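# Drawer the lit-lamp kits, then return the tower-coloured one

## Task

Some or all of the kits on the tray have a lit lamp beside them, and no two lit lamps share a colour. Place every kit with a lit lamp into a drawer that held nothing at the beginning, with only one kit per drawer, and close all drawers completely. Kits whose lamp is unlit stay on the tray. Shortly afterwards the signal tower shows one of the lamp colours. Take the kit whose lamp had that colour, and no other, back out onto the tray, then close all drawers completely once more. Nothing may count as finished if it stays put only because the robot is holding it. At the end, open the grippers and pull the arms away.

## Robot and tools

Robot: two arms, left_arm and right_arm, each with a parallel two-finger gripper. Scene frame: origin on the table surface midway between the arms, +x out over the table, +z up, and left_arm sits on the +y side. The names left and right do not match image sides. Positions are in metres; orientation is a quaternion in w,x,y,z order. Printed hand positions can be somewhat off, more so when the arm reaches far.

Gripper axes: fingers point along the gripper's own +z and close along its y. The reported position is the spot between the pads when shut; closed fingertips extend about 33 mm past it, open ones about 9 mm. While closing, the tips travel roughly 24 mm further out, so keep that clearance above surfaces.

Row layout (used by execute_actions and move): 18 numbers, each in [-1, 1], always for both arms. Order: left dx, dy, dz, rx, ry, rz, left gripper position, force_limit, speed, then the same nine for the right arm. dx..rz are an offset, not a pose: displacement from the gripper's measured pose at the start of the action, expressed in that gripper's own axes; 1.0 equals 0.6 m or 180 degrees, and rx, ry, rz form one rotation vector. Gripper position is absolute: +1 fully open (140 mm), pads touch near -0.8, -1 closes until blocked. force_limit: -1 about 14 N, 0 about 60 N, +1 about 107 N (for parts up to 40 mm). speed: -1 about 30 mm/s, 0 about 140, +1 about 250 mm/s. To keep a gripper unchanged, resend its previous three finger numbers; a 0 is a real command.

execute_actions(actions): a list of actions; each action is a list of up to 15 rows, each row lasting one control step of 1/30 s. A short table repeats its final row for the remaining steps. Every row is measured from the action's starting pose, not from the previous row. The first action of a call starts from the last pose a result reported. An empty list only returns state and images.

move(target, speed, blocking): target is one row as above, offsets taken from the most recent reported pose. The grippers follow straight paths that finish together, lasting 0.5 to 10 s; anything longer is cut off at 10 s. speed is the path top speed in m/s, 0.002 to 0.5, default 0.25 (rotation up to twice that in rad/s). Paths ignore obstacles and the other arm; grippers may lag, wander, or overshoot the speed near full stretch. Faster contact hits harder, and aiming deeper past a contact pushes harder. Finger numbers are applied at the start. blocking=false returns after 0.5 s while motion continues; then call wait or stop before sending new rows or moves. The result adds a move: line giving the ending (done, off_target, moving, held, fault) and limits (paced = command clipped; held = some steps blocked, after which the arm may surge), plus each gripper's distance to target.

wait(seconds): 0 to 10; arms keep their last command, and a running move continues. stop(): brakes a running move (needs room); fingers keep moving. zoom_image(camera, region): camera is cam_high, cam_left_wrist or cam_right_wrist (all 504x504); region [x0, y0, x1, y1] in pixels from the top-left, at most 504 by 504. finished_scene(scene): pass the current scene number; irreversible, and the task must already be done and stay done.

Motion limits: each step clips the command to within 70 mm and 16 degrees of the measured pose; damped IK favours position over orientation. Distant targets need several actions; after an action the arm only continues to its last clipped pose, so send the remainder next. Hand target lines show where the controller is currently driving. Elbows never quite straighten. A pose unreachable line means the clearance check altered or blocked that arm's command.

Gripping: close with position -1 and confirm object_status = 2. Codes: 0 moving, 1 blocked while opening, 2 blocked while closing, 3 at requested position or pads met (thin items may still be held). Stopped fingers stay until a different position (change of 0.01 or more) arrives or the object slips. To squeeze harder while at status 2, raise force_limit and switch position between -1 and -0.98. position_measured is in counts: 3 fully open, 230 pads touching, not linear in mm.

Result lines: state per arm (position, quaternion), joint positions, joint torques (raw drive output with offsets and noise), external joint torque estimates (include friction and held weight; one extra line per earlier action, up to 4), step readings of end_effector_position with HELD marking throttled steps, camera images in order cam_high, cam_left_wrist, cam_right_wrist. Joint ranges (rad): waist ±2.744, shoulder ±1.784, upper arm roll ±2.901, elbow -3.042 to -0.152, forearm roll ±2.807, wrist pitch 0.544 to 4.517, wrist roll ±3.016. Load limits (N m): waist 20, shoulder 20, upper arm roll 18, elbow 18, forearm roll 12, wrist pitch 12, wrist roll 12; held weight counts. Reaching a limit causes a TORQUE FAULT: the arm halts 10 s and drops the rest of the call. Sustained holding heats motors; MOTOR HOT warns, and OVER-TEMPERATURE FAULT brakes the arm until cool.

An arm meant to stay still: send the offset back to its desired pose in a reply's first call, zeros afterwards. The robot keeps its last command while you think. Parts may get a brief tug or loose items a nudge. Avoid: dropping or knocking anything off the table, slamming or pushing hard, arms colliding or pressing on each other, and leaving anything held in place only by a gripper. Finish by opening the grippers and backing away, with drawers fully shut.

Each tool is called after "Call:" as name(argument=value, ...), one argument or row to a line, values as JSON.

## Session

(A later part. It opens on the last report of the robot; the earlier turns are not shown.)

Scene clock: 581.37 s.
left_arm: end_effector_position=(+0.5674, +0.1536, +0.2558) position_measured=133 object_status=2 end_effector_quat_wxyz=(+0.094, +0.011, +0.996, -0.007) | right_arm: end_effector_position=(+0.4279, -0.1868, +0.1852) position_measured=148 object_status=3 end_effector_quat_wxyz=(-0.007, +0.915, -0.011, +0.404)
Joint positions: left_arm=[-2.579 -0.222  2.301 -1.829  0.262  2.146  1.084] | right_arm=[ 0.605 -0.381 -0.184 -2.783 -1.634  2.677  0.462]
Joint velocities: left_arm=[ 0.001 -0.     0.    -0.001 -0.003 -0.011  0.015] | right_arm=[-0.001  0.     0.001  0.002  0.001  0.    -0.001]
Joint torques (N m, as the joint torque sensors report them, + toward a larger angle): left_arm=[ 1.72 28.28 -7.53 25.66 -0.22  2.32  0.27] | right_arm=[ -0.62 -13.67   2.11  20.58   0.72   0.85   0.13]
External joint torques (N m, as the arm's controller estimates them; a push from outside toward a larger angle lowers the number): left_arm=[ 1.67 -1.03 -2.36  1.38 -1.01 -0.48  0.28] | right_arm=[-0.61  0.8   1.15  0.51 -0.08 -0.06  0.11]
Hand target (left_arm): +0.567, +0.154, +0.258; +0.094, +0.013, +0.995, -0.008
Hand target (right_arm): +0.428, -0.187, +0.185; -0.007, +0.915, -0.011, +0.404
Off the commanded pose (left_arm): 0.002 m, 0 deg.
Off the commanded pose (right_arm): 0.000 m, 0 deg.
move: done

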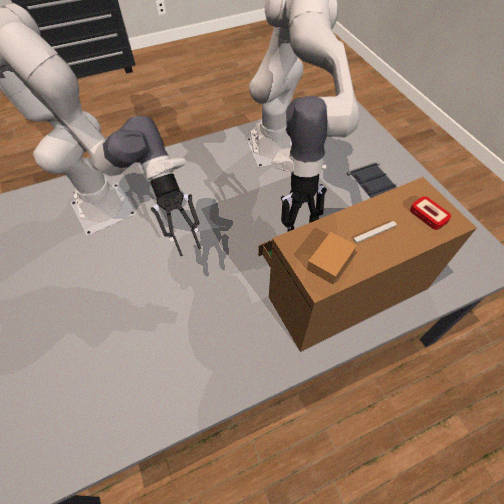

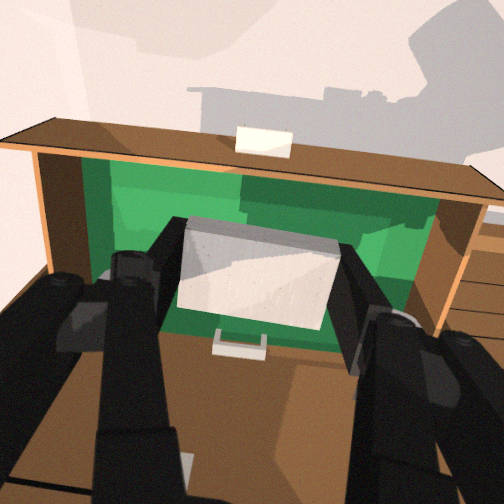

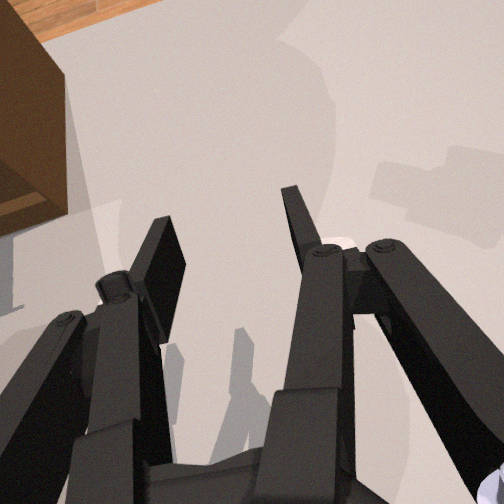

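Call:
move(
  target=[0.13,0.55,-0.025,0,0,0,-1,0.2,0.2,0,0,0,0,0,0,-0.15,0.3,0],
)

Call:
move(
  target=[0.36,0.3,0.1,0,0,0,-1,0.2,0.2,0,0,0,0,0,0,-0.15,0.3,0],
)

Scene clock: 586.23 s.
left_arm: end_effector_position=(+0.4941, +0.4858, +0.2465) position_measured=133 object_status=2 end_effector_quat_wxyz=(+0.084, +0.009, +0.996, -0.004) | right_arm: end_effector_position=(+0.4279, -0.1868, +0.1852) position_measured=148 object_status=3 end_effector_quat_wxyz=(-0.007, +0.915, -0.011, +0.404)
Joint positions: left_arm=[-2.268  0.128  2.651 -2.177 -0.139  2.221  1.911] | right_arm=[ 0.605 -0.381 -0.184 -2.783 -1.634  2.677  0.462]
Joint velocities: left_arm=[-0.    -0.001  0.001 -0.    -0.003  0.003  0.031] | right_arm=[ 0.001  0.001  0.001  0.     0.    -0.     0.001]
Joint torques (N m, as the joint torque sensors report them, + toward a larger angle): left_arm=[-1.2  23.24  1.53 22.   -0.41  3.22  0.19] | right_arm=[ -0.07 -14.07   2.02  20.48   0.73   0.79   0.11]
External joint torques (N m, as the arm's controller estimates them; a push from outside toward a larger angle lowers the number): left_arm=[-1.32 -0.89 -0.34 -2.13 -1.12  0.45  0.2 ] | right_arm=[-0.1   0.29  1.02  0.48 -0.06 -0.12  0.09]
Hand target (left_arm): +0.495, +0.485, +0.247; +0.086, +0.014, +0.996, -0.004
Hand target (right_arm): +0.428, -0.187, +0.185; -0.007, +0.915, -0.011, +0.404
Off the commanded pose (left_arm): 0.006 m, 1 deg.
Off the commanded pose (right_arm): 0.000 m, 0 deg.
move: off_target (left_arm)

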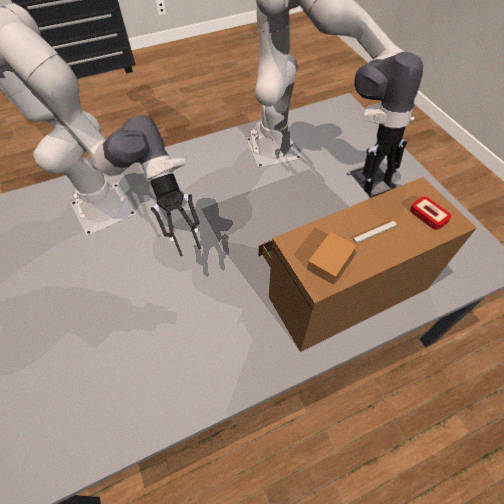

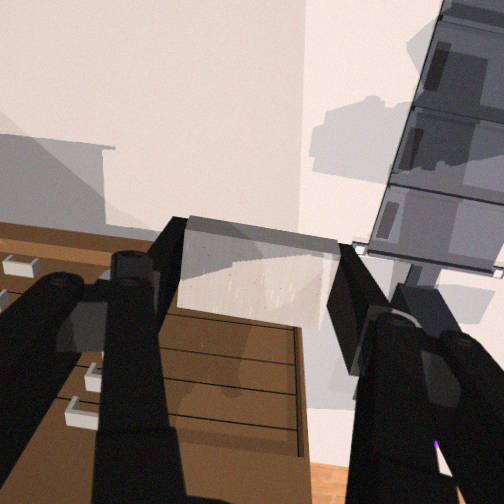

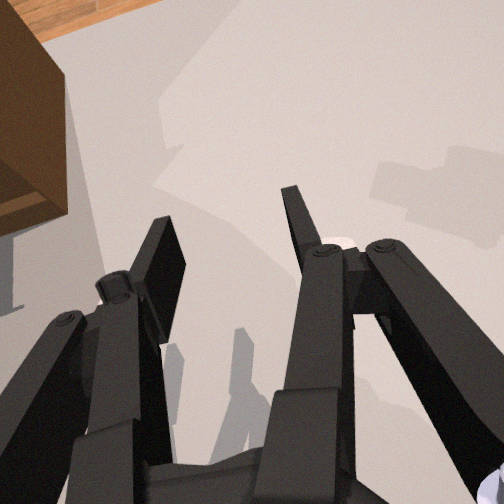

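Scene clock: 588.47 s.
left_arm: end_effector_position=(+0.2947, +0.6678, +0.1468) position_measured=133 object_status=2 end_effector_quat_wxyz=(+0.079, +0.007, +0.997, -0.006) | right_arm: end_effector_position=(+0.4279, -0.1868, +0.1852) position_measured=148 object_status=3 end_effector_quat_wxyz=(-0.007, +0.915, -0.011, +0.404)
Joint positions: left_arm=[-1.993  0.244  2.889 -2.568 -0.273  2.419  2.548] | right_arm=[ 0.605 -0.381 -0.184 -2.783 -1.634  2.677  0.462]
Joint velocities: left_arm=[ 0.    -0.001 -0.001 -0.001 -0.002  0.001  0.032] | right_arm=[-0.001 -0.    -0.    -0.     0.001 -0.    -0.001]
Joint torques (N m, as the joint torque sensors report them, + toward a larger angle): left_arm=[ 1.73 18.16  0.42 19.68 -0.65  2.97  0.34] | right_arm=[ -0.63 -13.93   2.08  20.6    0.74   0.81   0.12]
External joint torques (N m, as the arm's controller estimates them; a push from outside toward a larger angle lowers the number): left_arm=[ 1.8  -2.26 -0.84 -2.13 -1.31  0.39  0.34] | right_arm=[-0.59  0.54  1.14  0.51 -0.05 -0.09  0.11]
Hand target (left_arm): +0.294, +0.669, +0.146; +0.080, +0.011, +0.997, -0.005
Hand target (right_arm): +0.428, -0.187, +0.185; -0.007, +0.915, -0.011, +0.404
Off the commanded pose (left_arm): 0.003 m, 1 deg.
Off the commanded pose (right_arm): 0.000 m, 0 deg.
joint sent to its limit (left arm) — the command would take joint 3 (upper arm roll) past its upper limit, so that joint was sent only as far as its limit.
move: done

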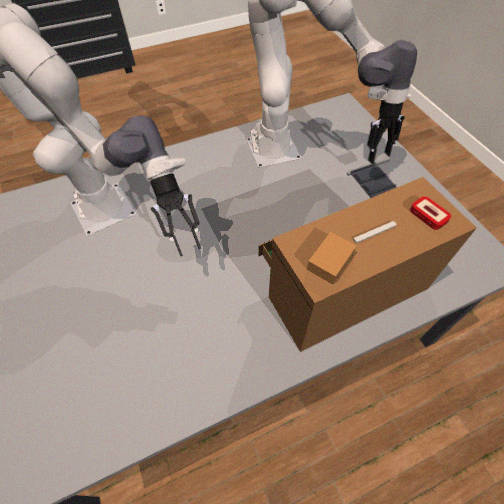

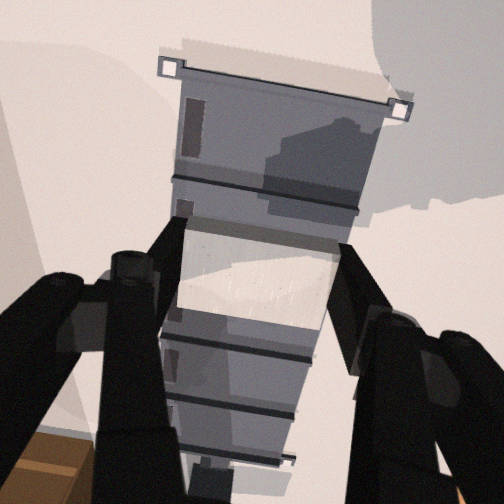

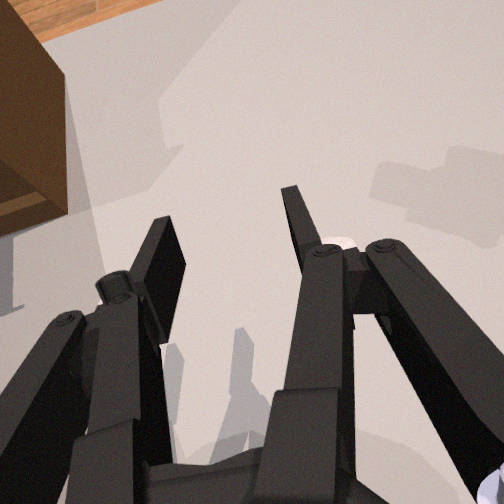

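Call:
move(
  target=[0.058,0.006,0.12,0,0,0,-1,0.2,0.2,0.0,-0.541,0,0,0,0,-0.15,0.3,0],
  speed=0.2,
)

Scene clock: 592.50 s.
left_arm: end_effector_position=(+0.2749, +0.6690, +0.0702) position_measured=133 object_status=2 end_effector_quat_wxyz=(+0.080, +0.008, +0.997, -0.008) | right_arm: end_effector_position=(+0.4341, +0.1349, +0.1963) position_measured=148 object_status=3 end_effector_quat_wxyz=(-0.007, +0.913, -0.015, +0.408)
Joint positions: left_arm=[-1.979  0.101  2.889 -2.661 -0.318  2.645  2.637] | right_arm=[ 0.873  0.308  0.093 -1.948 -1.167  2.301  0.376]
Joint velocities: left_arm=[ 0.     0.001 -0.001  0.    -0.001  0.006  0.012] | right_arm=[-0.001  0.001  0.     0.003  0.003 -0.014 -0.025]
Joint torques (N m, as the joint torque sensors report them, + toward a larger angle): left_arm=[ 1.55 19.79 -0.48 17.02 -0.45  2.98  0.25] | right_arm=[ -0.09 -37.2    3.3   23.31   0.96   0.72  -0.26]
External joint torques (N m, as the arm's controller estimates them; a push from outside toward a larger angle lowers the number): left_arm=[ 1.64 -2.71 -0.9  -1.84 -1.07  0.44  0.26] | right_arm=[-0.05  2.79  2.33  1.02  0.79 -0.33 -0.28]
Hand target (left_arm): +0.274, +0.670, +0.070; +0.081, +0.008, +0.997, -0.007
Hand target (right_arm): +0.433, +0.135, +0.196; -0.004, +0.913, -0.009, +0.407
Off the commanded pose (left_arm): 0.004 m, 0 deg.
Off the commanded pose (right_arm): 0.005 m, 1 deg.
joint sent to its limit (left arm) — the command would take joint 3 (upper arm roll) past its upper limit, so that joint was sent only as far as its limit.
move: off_target (left_arm, right_arm)

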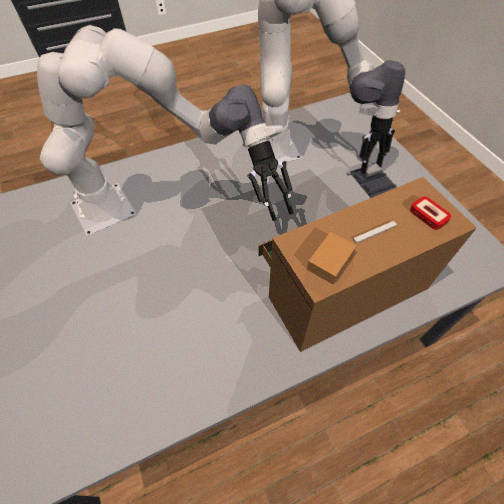

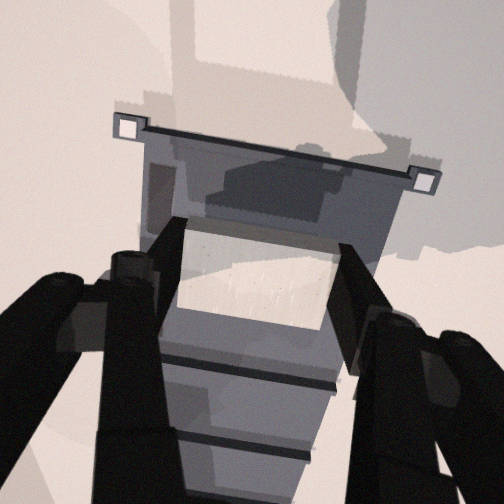

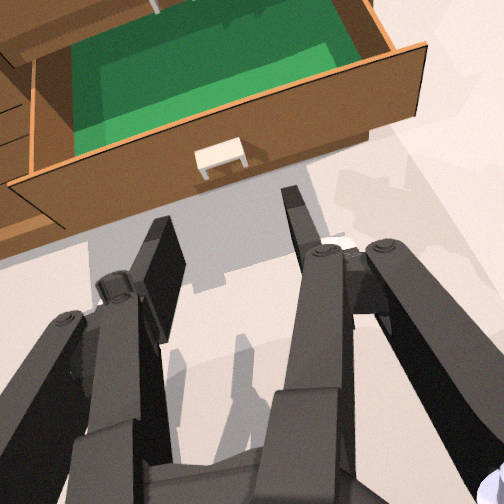

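Call:
move(
  target=[0.012,0,0.042,0,0,0,-1,0.2,0.2,-0.002,-0.008,0.071,0,0,0,-0.15,0.3,0],
  speed=0.03,
)

Scene clock: 595.63 s.
left_arm: end_effector_position=(+0.2717, +0.6690, +0.0446) position_measured=133 object_status=2 end_effector_quat_wxyz=(+0.080, +0.006, +0.997, -0.010) | right_arm: end_effector_position=(+0.4623, +0.1403, +0.1665) position_measured=148 object_status=3 end_effector_quat_wxyz=(-0.005, +0.914, -0.011, +0.406)
Joint positions: left_arm=[-1.979  0.032  2.889 -2.673 -0.333  2.721  2.658] | right_arm=[ 0.855  0.401  0.066 -1.884 -1.201  2.346  0.382]
Joint velocities: left_arm=[-0.001  0.     0.001 -0.    -0.002  0.015  0.009] | right_arm=[-0.001 -0.001  0.     0.005 -0.001  0.009  0.007]
Joint torques (N m, as the joint torque sensors report them, + toward a larger angle): left_arm=[-0.95 21.19 -1.69 16.01 -0.45  2.96  0.33] | right_arm=[ -1.35 -39.89   0.3   24.28  -0.78   1.24   0.53]
External joint torques (N m, as the arm's controller estimates them; a push from outside toward a larger angle lowers the number): left_arm=[-0.94 -2.51 -1.83 -1.61 -1.05  0.43  0.34] | right_arm=[-1.41  2.62 -0.74  2.37 -1.04  0.21  0.51]
Hand target (left_arm): +0.273, +0.668, +0.044; +0.081, +0.008, +0.997, -0.009
Hand target (right_arm): +0.465, +0.140, +0.167; -0.007, +0.913, -0.015, +0.408
Off the commanded pose (left_arm): 0.000 m, 0 deg.
Off the commanded pose (right_arm): 0.003 m, 1 deg.
move: done

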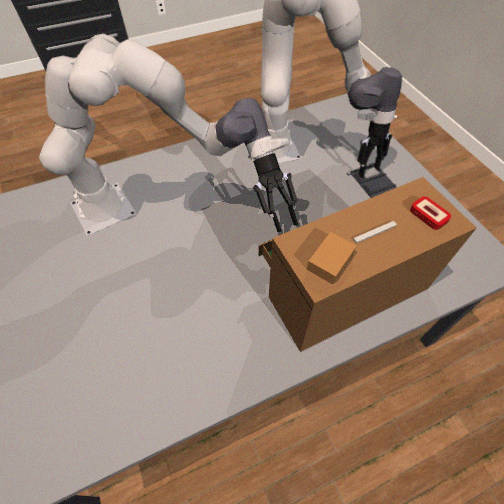

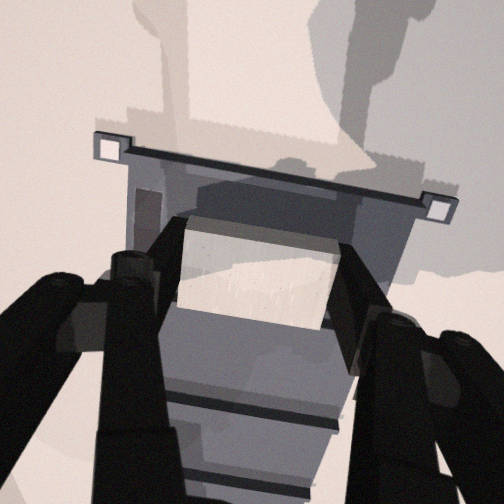

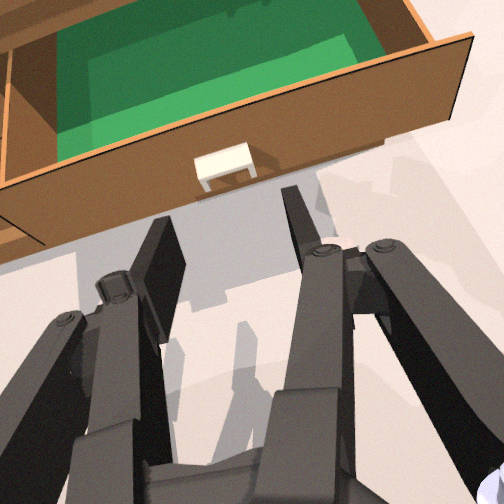

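Call:
move(
  target=[0.016,0,0,0,0,0,-1,0.2,0.2,0.09,-0.003,0.1,0,0,0,-0.15,0.3,0],
  speed=0.06,
)

Call:
move(
  target=[0.002,0,0.016,0,0,0,-1,0.2,0.2,0.055,-0.003,0.064,0,0,0,-0.15,0.3,0],
  speed=0.04,
)

Scene clock: 599.90 s.
left_arm: end_effector_position=(+0.2647, +0.6694, +0.0441) position_measured=133 object_status=2 end_effector_quat_wxyz=(+0.080, +0.008, +0.997, -0.009) | right_arm: end_effector_position=(+0.5394, +0.1440, +0.1658) position_measured=148 object_status=3 end_effector_quat_wxyz=(-0.009, +0.914, -0.015, +0.405)
Joint positions: left_arm=[-1.969  0.043  2.889 -2.687 -0.343  2.724  2.681] | right_arm=[ 0.756  0.518  0.059 -1.718 -1.191  2.407  0.279]
Joint velocities: left_arm=[ 0.    -0.    -0.001 -0.002 -0.001  0.     0.007] | right_arm=[-0.002  0.002 -0.     0.005  0.003  0.001 -0.035]
Joint torques (N m, as the joint torque sensors report them, + toward a larger angle): left_arm=[ 2.68 22.11 -0.2  14.36 -0.58  2.47  0.18] | right_arm=[ -2.69 -42.82   2.44  25.21   1.2    1.17  -0.2 ]
External joint torques (N m, as the arm's controller estimates them; a push from outside toward a larger angle lowers the number): left_arm=[ 2.74 -1.07 -0.35 -3.09 -1.17 -0.04  0.18] | right_arm=[-2.87  3.65  1.02  2.55  0.78 -0.1  -0.21]
Hand target (left_arm): +0.262, +0.669, +0.043; +0.079, +0.006, +0.997, -0.010
Hand target (right_arm): +0.542, +0.142, +0.166; -0.006, +0.914, -0.011, +0.405
Off the commanded pose (left_arm): 0.003 m, 0 deg.
Off the commanded pose (right_arm): 0.005 m, 1 deg.
joint sent to its limit (left arm) — the command would take joint 3 (upper arm roll) past its upper limit, so that joint was sent only as far as its limit.
move: off_target (right_arm)

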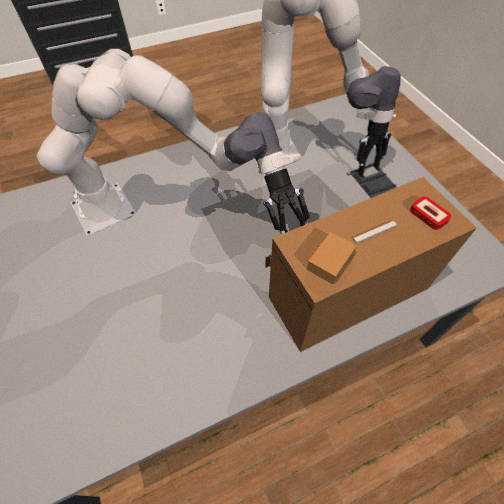

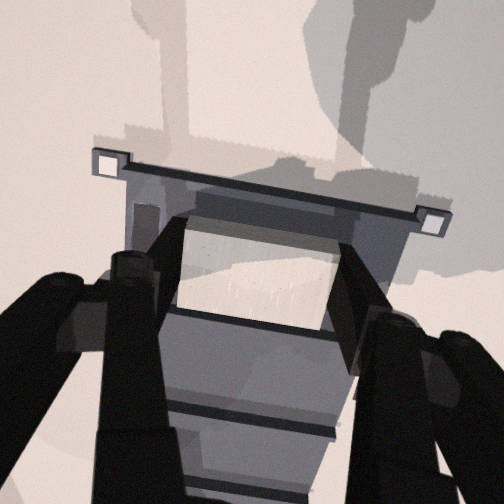

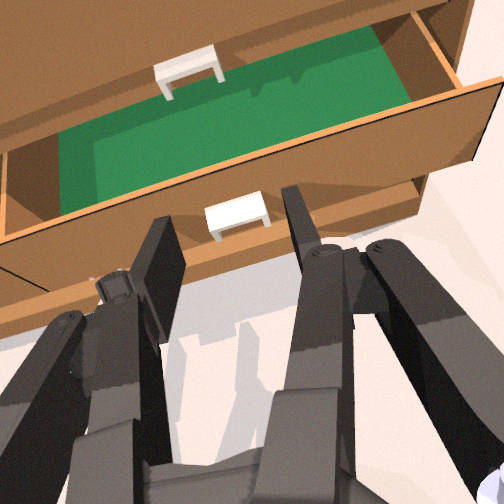

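Scene clock: 601.47 s.
left_arm: end_effector_position=(+0.2654, +0.6698, +0.0433) position_measured=133 object_status=2 end_effector_quat_wxyz=(+0.081, +0.005, +0.997, -0.008) | right_arm: end_effector_position=(+0.5871, +0.1475, +0.1642) position_measured=148 object_status=3 end_effector_quat_wxyz=(-0.012, +0.914, -0.019, +0.405)
Joint positions: left_arm=[-1.969  0.039  2.888 -2.687 -0.345  2.73   2.677] | right_arm=[ 0.701  0.608  0.06  -1.588 -1.167  2.434  0.205]
Joint velocities: left_arm=[-0.    -0.001 -0.    -0.001 -0.001  0.    -0.004] | right_arm=[-0.004  0.001  0.     0.004  0.004  0.    -0.03 ]
Joint torques (N m, as the joint torque sensors report them, + toward a larger angle): left_arm=[-1.    6.05 -1.19 16.62 -0.52  5.76  0.69] | right_arm=[ -3.31 -45.57   2.88  25.86   1.19   1.27  -0.17]
External joint torques (N m, as the arm's controller estimates them; a push from outside toward a larger angle lowers the number): left_arm=[ -1.04 -17.16  -1.41  -0.76  -1.1    3.24   0.69] | right_arm=[-3.38  3.4   1.3   2.88  0.67 -0.13 -0.19]
Hand target (left_arm): +0.265, +0.669, +0.035; +0.080, +0.008, +0.997, -0.009
Hand target (right_arm): +0.590, +0.146, +0.164; -0.010, +0.914, -0.015, +0.405
Off the commanded pose (left_arm): 0.009 m, 0 deg.
Off the commanded pose (right_arm): 0.004 m, 1 deg.
move: off_target (left_arm, right_arm)

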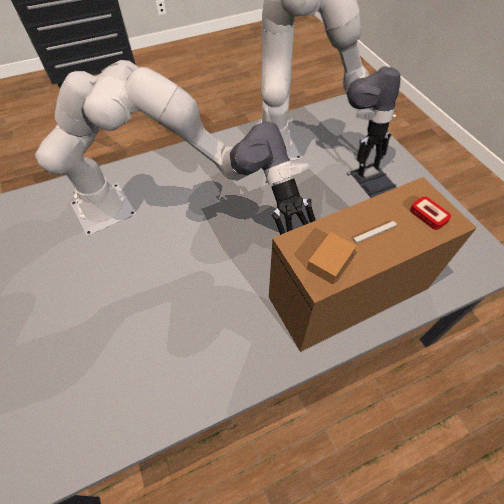

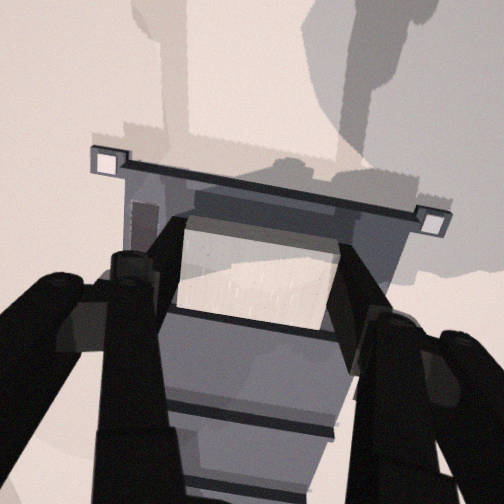

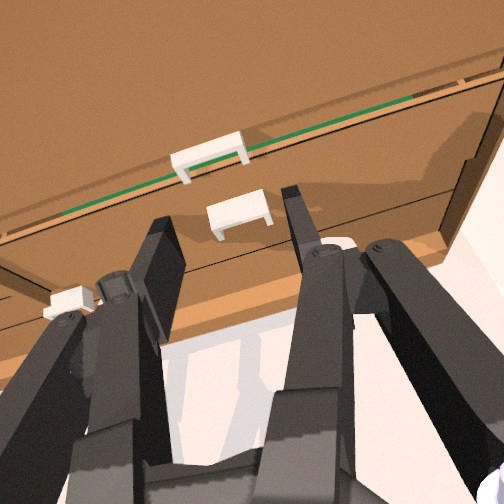

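Contact. Release; finish the drawer.

Call:
move(
  target=[0,0,-0.002,0,0,0,0.25,0.2,0.2,0.014,0.004,0.014,0,0,0,-0.15,0.3,0],
  speed=0.02,
)

Call:
move(
  target=[0,0,-0.12,0,0,0,0.25,0.2,0.2,0.005,0.002,0.005,0,0,0,-0.15,0.3,0],
  speed=0.08,
)

Call:
move(
  target=[0,0,-0.15,0,0,0,0.25,0.2,0.2,-0.09,0.1,-0.1,0,0,0,-0.15,0.3,0],
  speed=0.15,
)

Scene clock: 604.20 s.
left_arm: end_effector_position=(+0.2655, +0.6698, +0.0441) position_measured=98 object_status=3 end_effector_quat_wxyz=(+0.081, +0.004, +0.997, -0.008) | right_arm: end_effector_position=(+0.5933, +0.1481, +0.1640) position_measured=148 object_status=3 end_effector_quat_wxyz=(-0.014, +0.914, -0.018, +0.404)
Joint positions: left_arm=[-1.969  0.042  2.888 -2.687 -0.345  2.728  2.675] | right_arm=[ 0.693  0.62   0.06  -1.571 -1.162  2.44   0.192]
Joint velocities: left_arm=[0.001 0.001 0.001 0.001 0.001 0.    0.   ] | right_arm=[ 0.001 -0.    -0.001  0.002  0.003 -0.    -0.007]
Joint torques (N m, as the joint torque sensors report them, + toward a larger angle): left_arm=[ 0.52 22.35  0.2  16.64  0.69  2.21  0.15] | right_arm=[ -4.36 -45.69   1.62  26.92   0.87   1.73  -0.27]
External joint torques (N m, as the arm's controller estimates them; a push from outside toward a larger angle lowers the number): left_arm=[ 0.49 -1.02 -0.03 -0.96  0.1  -0.34  0.15] | right_arm=[-4.51  3.83 -0.04  3.74  0.32  0.29 -0.29]
Hand target (left_arm): +0.265, +0.670, +0.044; +0.081, +0.005, +0.997, -0.008
Hand target (right_arm): +0.599, +0.145, +0.165; -0.013, +0.914, -0.019, +0.405
Off the commanded pose (left_arm): 0.001 m, 0 deg.
Off the commanded pose (right_arm): 0.006 m, 0 deg.
move: off_target (right_arm)

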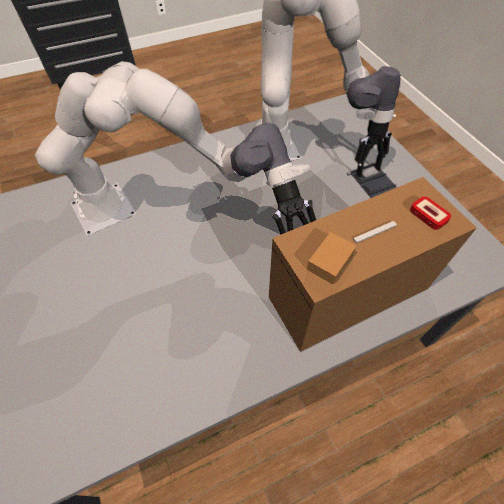

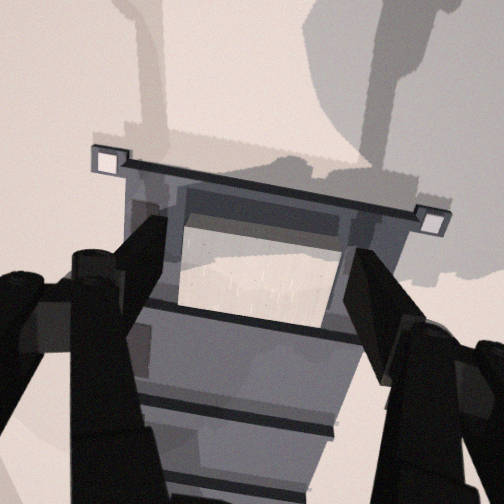

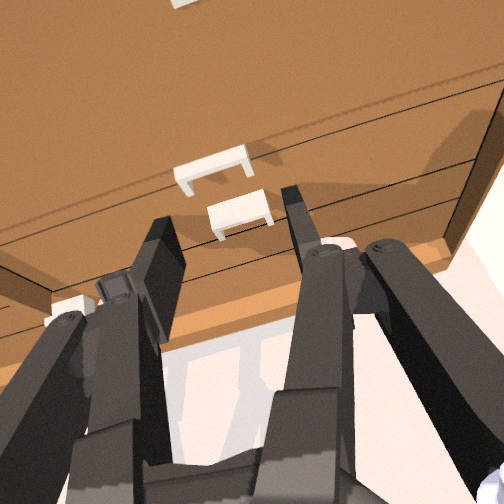

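Scene clock: 605.67 s.
left_arm: end_effector_position=(+0.2522, +0.6708, +0.1144) position_measured=98 object_status=3 end_effector_quat_wxyz=(+0.079, +0.005, +0.997, -0.006) | right_arm: end_effector_position=(+0.5934, +0.1483, +0.1639) position_measured=148 object_status=3 end_effector_quat_wxyz=(-0.014, +0.914, -0.018, +0.404)
Joint positions: left_arm=[-1.928  0.258  2.888 -2.677 -0.32   2.499  2.662] | right_arm=[ 0.693  0.62   0.06  -1.569 -1.161  2.44   0.191]
Joint velocities: left_arm=[ 0.002  0.001 -0.     0.     0.001 -0.012 -0.002] | right_arm=[-0.     0.    -0.    -0.001 -0.    -0.    -0.002]
Joint torques (N m, as the joint torque sensors report them, + toward a larger angle): left_arm=[ 1.4  17.81  1.23 20.83  1.6   2.13 -0.04] | right_arm=[ -3.71 -45.23   1.85  27.14   0.81   1.99  -0.19]
External joint torques (N m, as the arm's controller estimates them; a push from outside toward a larger angle lowers the number): left_arm=[ 1.41 -1.   -0.03  0.25  0.95 -0.41 -0.03] | right_arm=[-3.64  4.16  0.33  4.04  0.26  0.57 -0.21]
Hand target (left_arm): +0.251, +0.672, +0.115; +0.078, +0.003, +0.997, -0.006
Hand target (right_arm): +0.597, +0.147, +0.164; -0.014, +0.914, -0.018, +0.404
Off the commanded pose (left_arm): 0.002 m, 0 deg.
Off the commanded pose (right_arm): 0.004 m, 0 deg.
move: off_target (right_arm)

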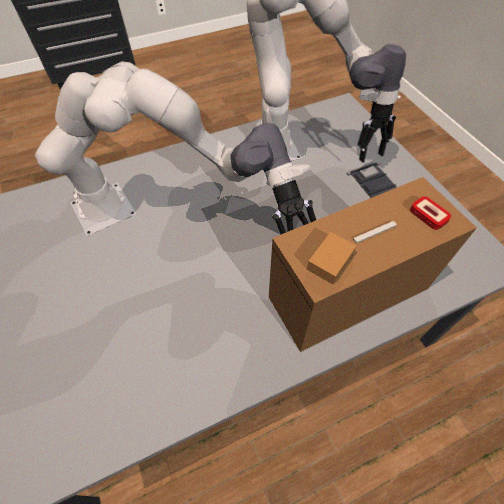

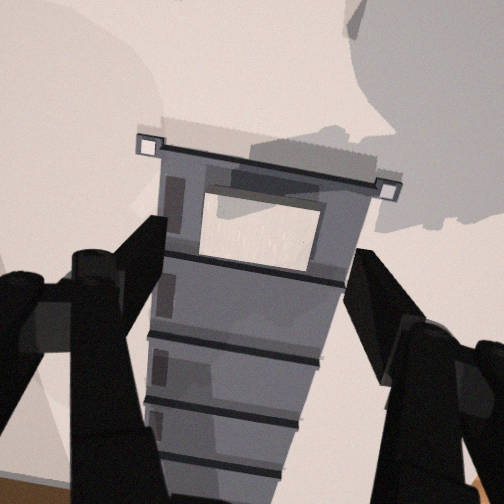

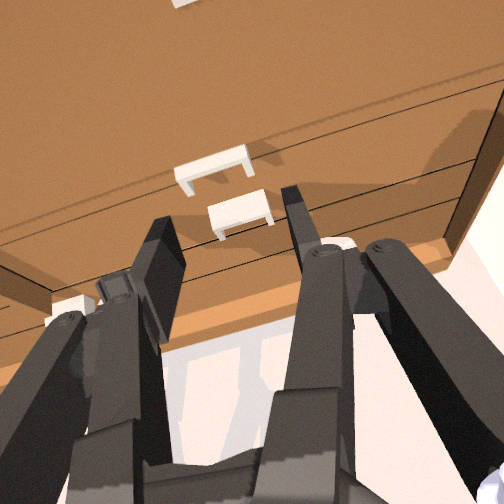

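Scene clock: 607.07 s.
left_arm: end_effector_position=(+0.2362, +0.6718, +0.2020) position_measured=98 object_status=3 end_effector_quat_wxyz=(+0.077, +0.003, +0.997, -0.006) | right_arm: end_effector_position=(+0.5123, +0.0887, +0.1609) position_measured=148 object_status=3 end_effector_quat_wxyz=(-0.010, +0.914, -0.012, +0.405)
Joint positions: left_arm=[-1.863  0.456  2.888 -2.594 -0.301  2.215  2.662] | right_arm=[ 0.728  0.362  0.054 -1.96  -1.286  2.466  0.386]
Joint velocities: left_arm=[ 0.002  0.002  0.001 -0.    -0.001 -0.006  0.001] | right_arm=[-0.001 -0.     0.001 -0.001 -0.006 -0.     0.037]
Joint torques (N m, as the joint torque sensors report them, + toward a larger angle): left_arm=[ 2.02 14.75  1.34 24.53  1.55  1.93  0.14] | right_arm=[  0.24 -40.34   1.1   20.28  -0.49   1.26   0.5 ]
External joint torques (N m, as the arm's controller estimates them; a push from outside toward a larger angle lowers the number): left_arm=[ 1.99  0.06 -1.1   1.24  0.89 -0.63  0.15] | right_arm=[ 0.26  0.5   0.23 -1.18 -0.97  0.22  0.48]
Hand target (left_arm): +0.235, +0.673, +0.203; +0.075, +0.003, +0.997, -0.005
Hand target (right_arm): +0.512, +0.089, +0.161; -0.014, +0.914, -0.018, +0.405
Off the commanded pose (left_arm): 0.002 m, 0 deg.
Off the commanded pose (right_arm): 0.002 m, 1 deg.
move: done

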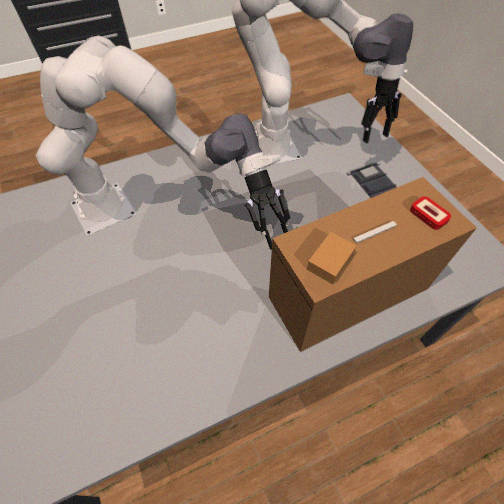

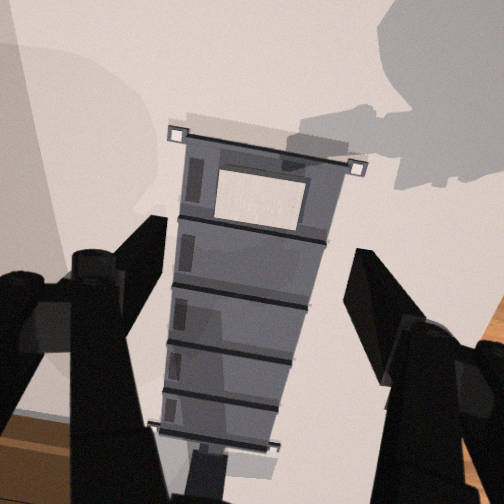

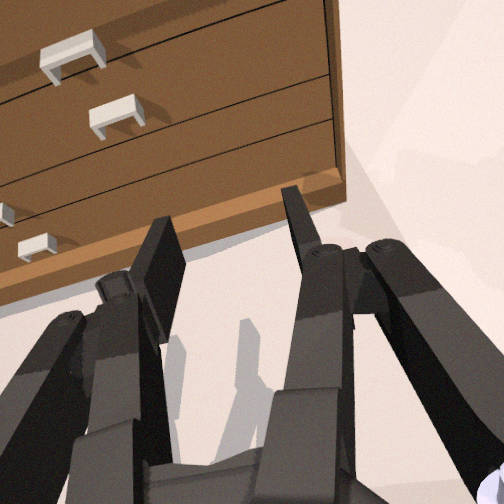

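Call:
move(
  target=[0,0,0,0,0,0,0.25,0.2,0.2,-0.08,0.25,-0.1,0,0,0,-0.15,0.3,0],
)

Call:
finished_scene(
  scene=1,
)

Scene clock: 610.00 s.
left_arm: end_effector_position=(+0.2360, +0.6715, +0.2020) position_measured=98 object_status=3 end_effector_quat_wxyz=(+0.076, +0.003, +0.997, -0.006) | right_arm: end_effector_position=(+0.4333, -0.0592, +0.1597) position_measured=148 object_status=3 end_effector_quat_wxyz=(-0.007, +0.915, -0.005, +0.404)
Joint positions: left_arm=[-1.863  0.456  2.888 -2.594 -0.301  2.214  2.662] | right_arm=[ 0.686 -0.049  0.01  -2.505 -1.495  2.561  0.569]
Joint velocities: left_arm=[ 0.    -0.001  0.    -0.001  0.001 -0.     0.   ] | right_arm=[ 0.    -0.001 -0.003 -0.001 -0.011  0.005  0.042]
Joint torques (N m, as the joint torque sensors report them, + toward a larger angle): left_arm=[ 0.49 13.06  1.28 22.02  0.56  2.73  0.05] | right_arm=[ -1.84 -25.67  -0.28  18.19  -0.38   0.89   0.5 ]
External joint torques (N m, as the arm's controller estimates them; a push from outside toward a larger angle lowers the number): left_arm=[ 0.45 -1.51 -1.16 -1.16 -0.11  0.19  0.05] | right_arm=[-1.74 -0.1  -0.12 -1.33 -0.9   0.19  0.48]
Hand target (left_arm): +0.236, +0.672, +0.202; +0.077, +0.003, +0.997, -0.006
Hand target (right_arm): +0.434, -0.061, +0.160; -0.011, +0.914, -0.013, +0.404
Off the commanded pose (left_arm): 0.000 m, 0 deg.
Off the commanded pose (right_arm): 0.002 m, 1 deg.
move: done

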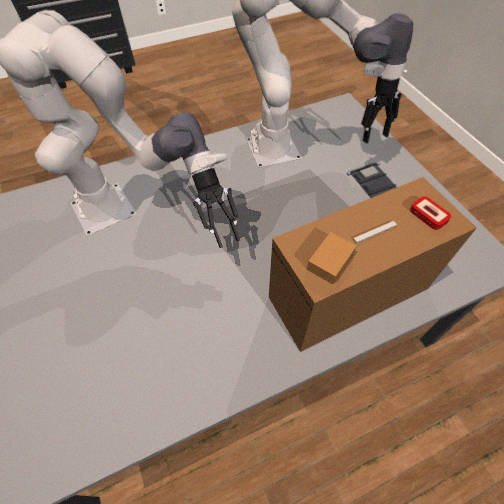

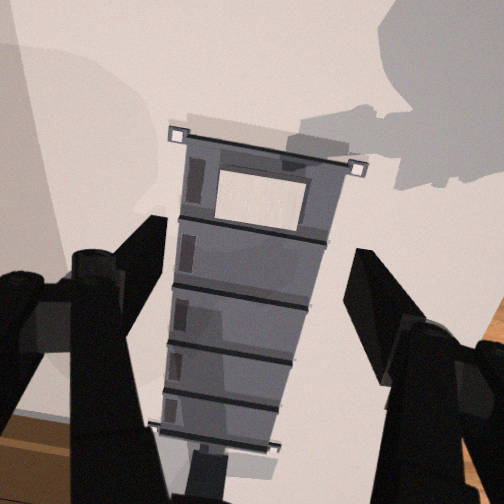

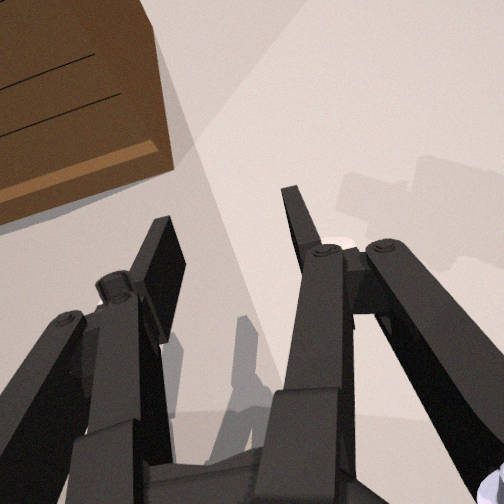

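The scene is finished: the task was done.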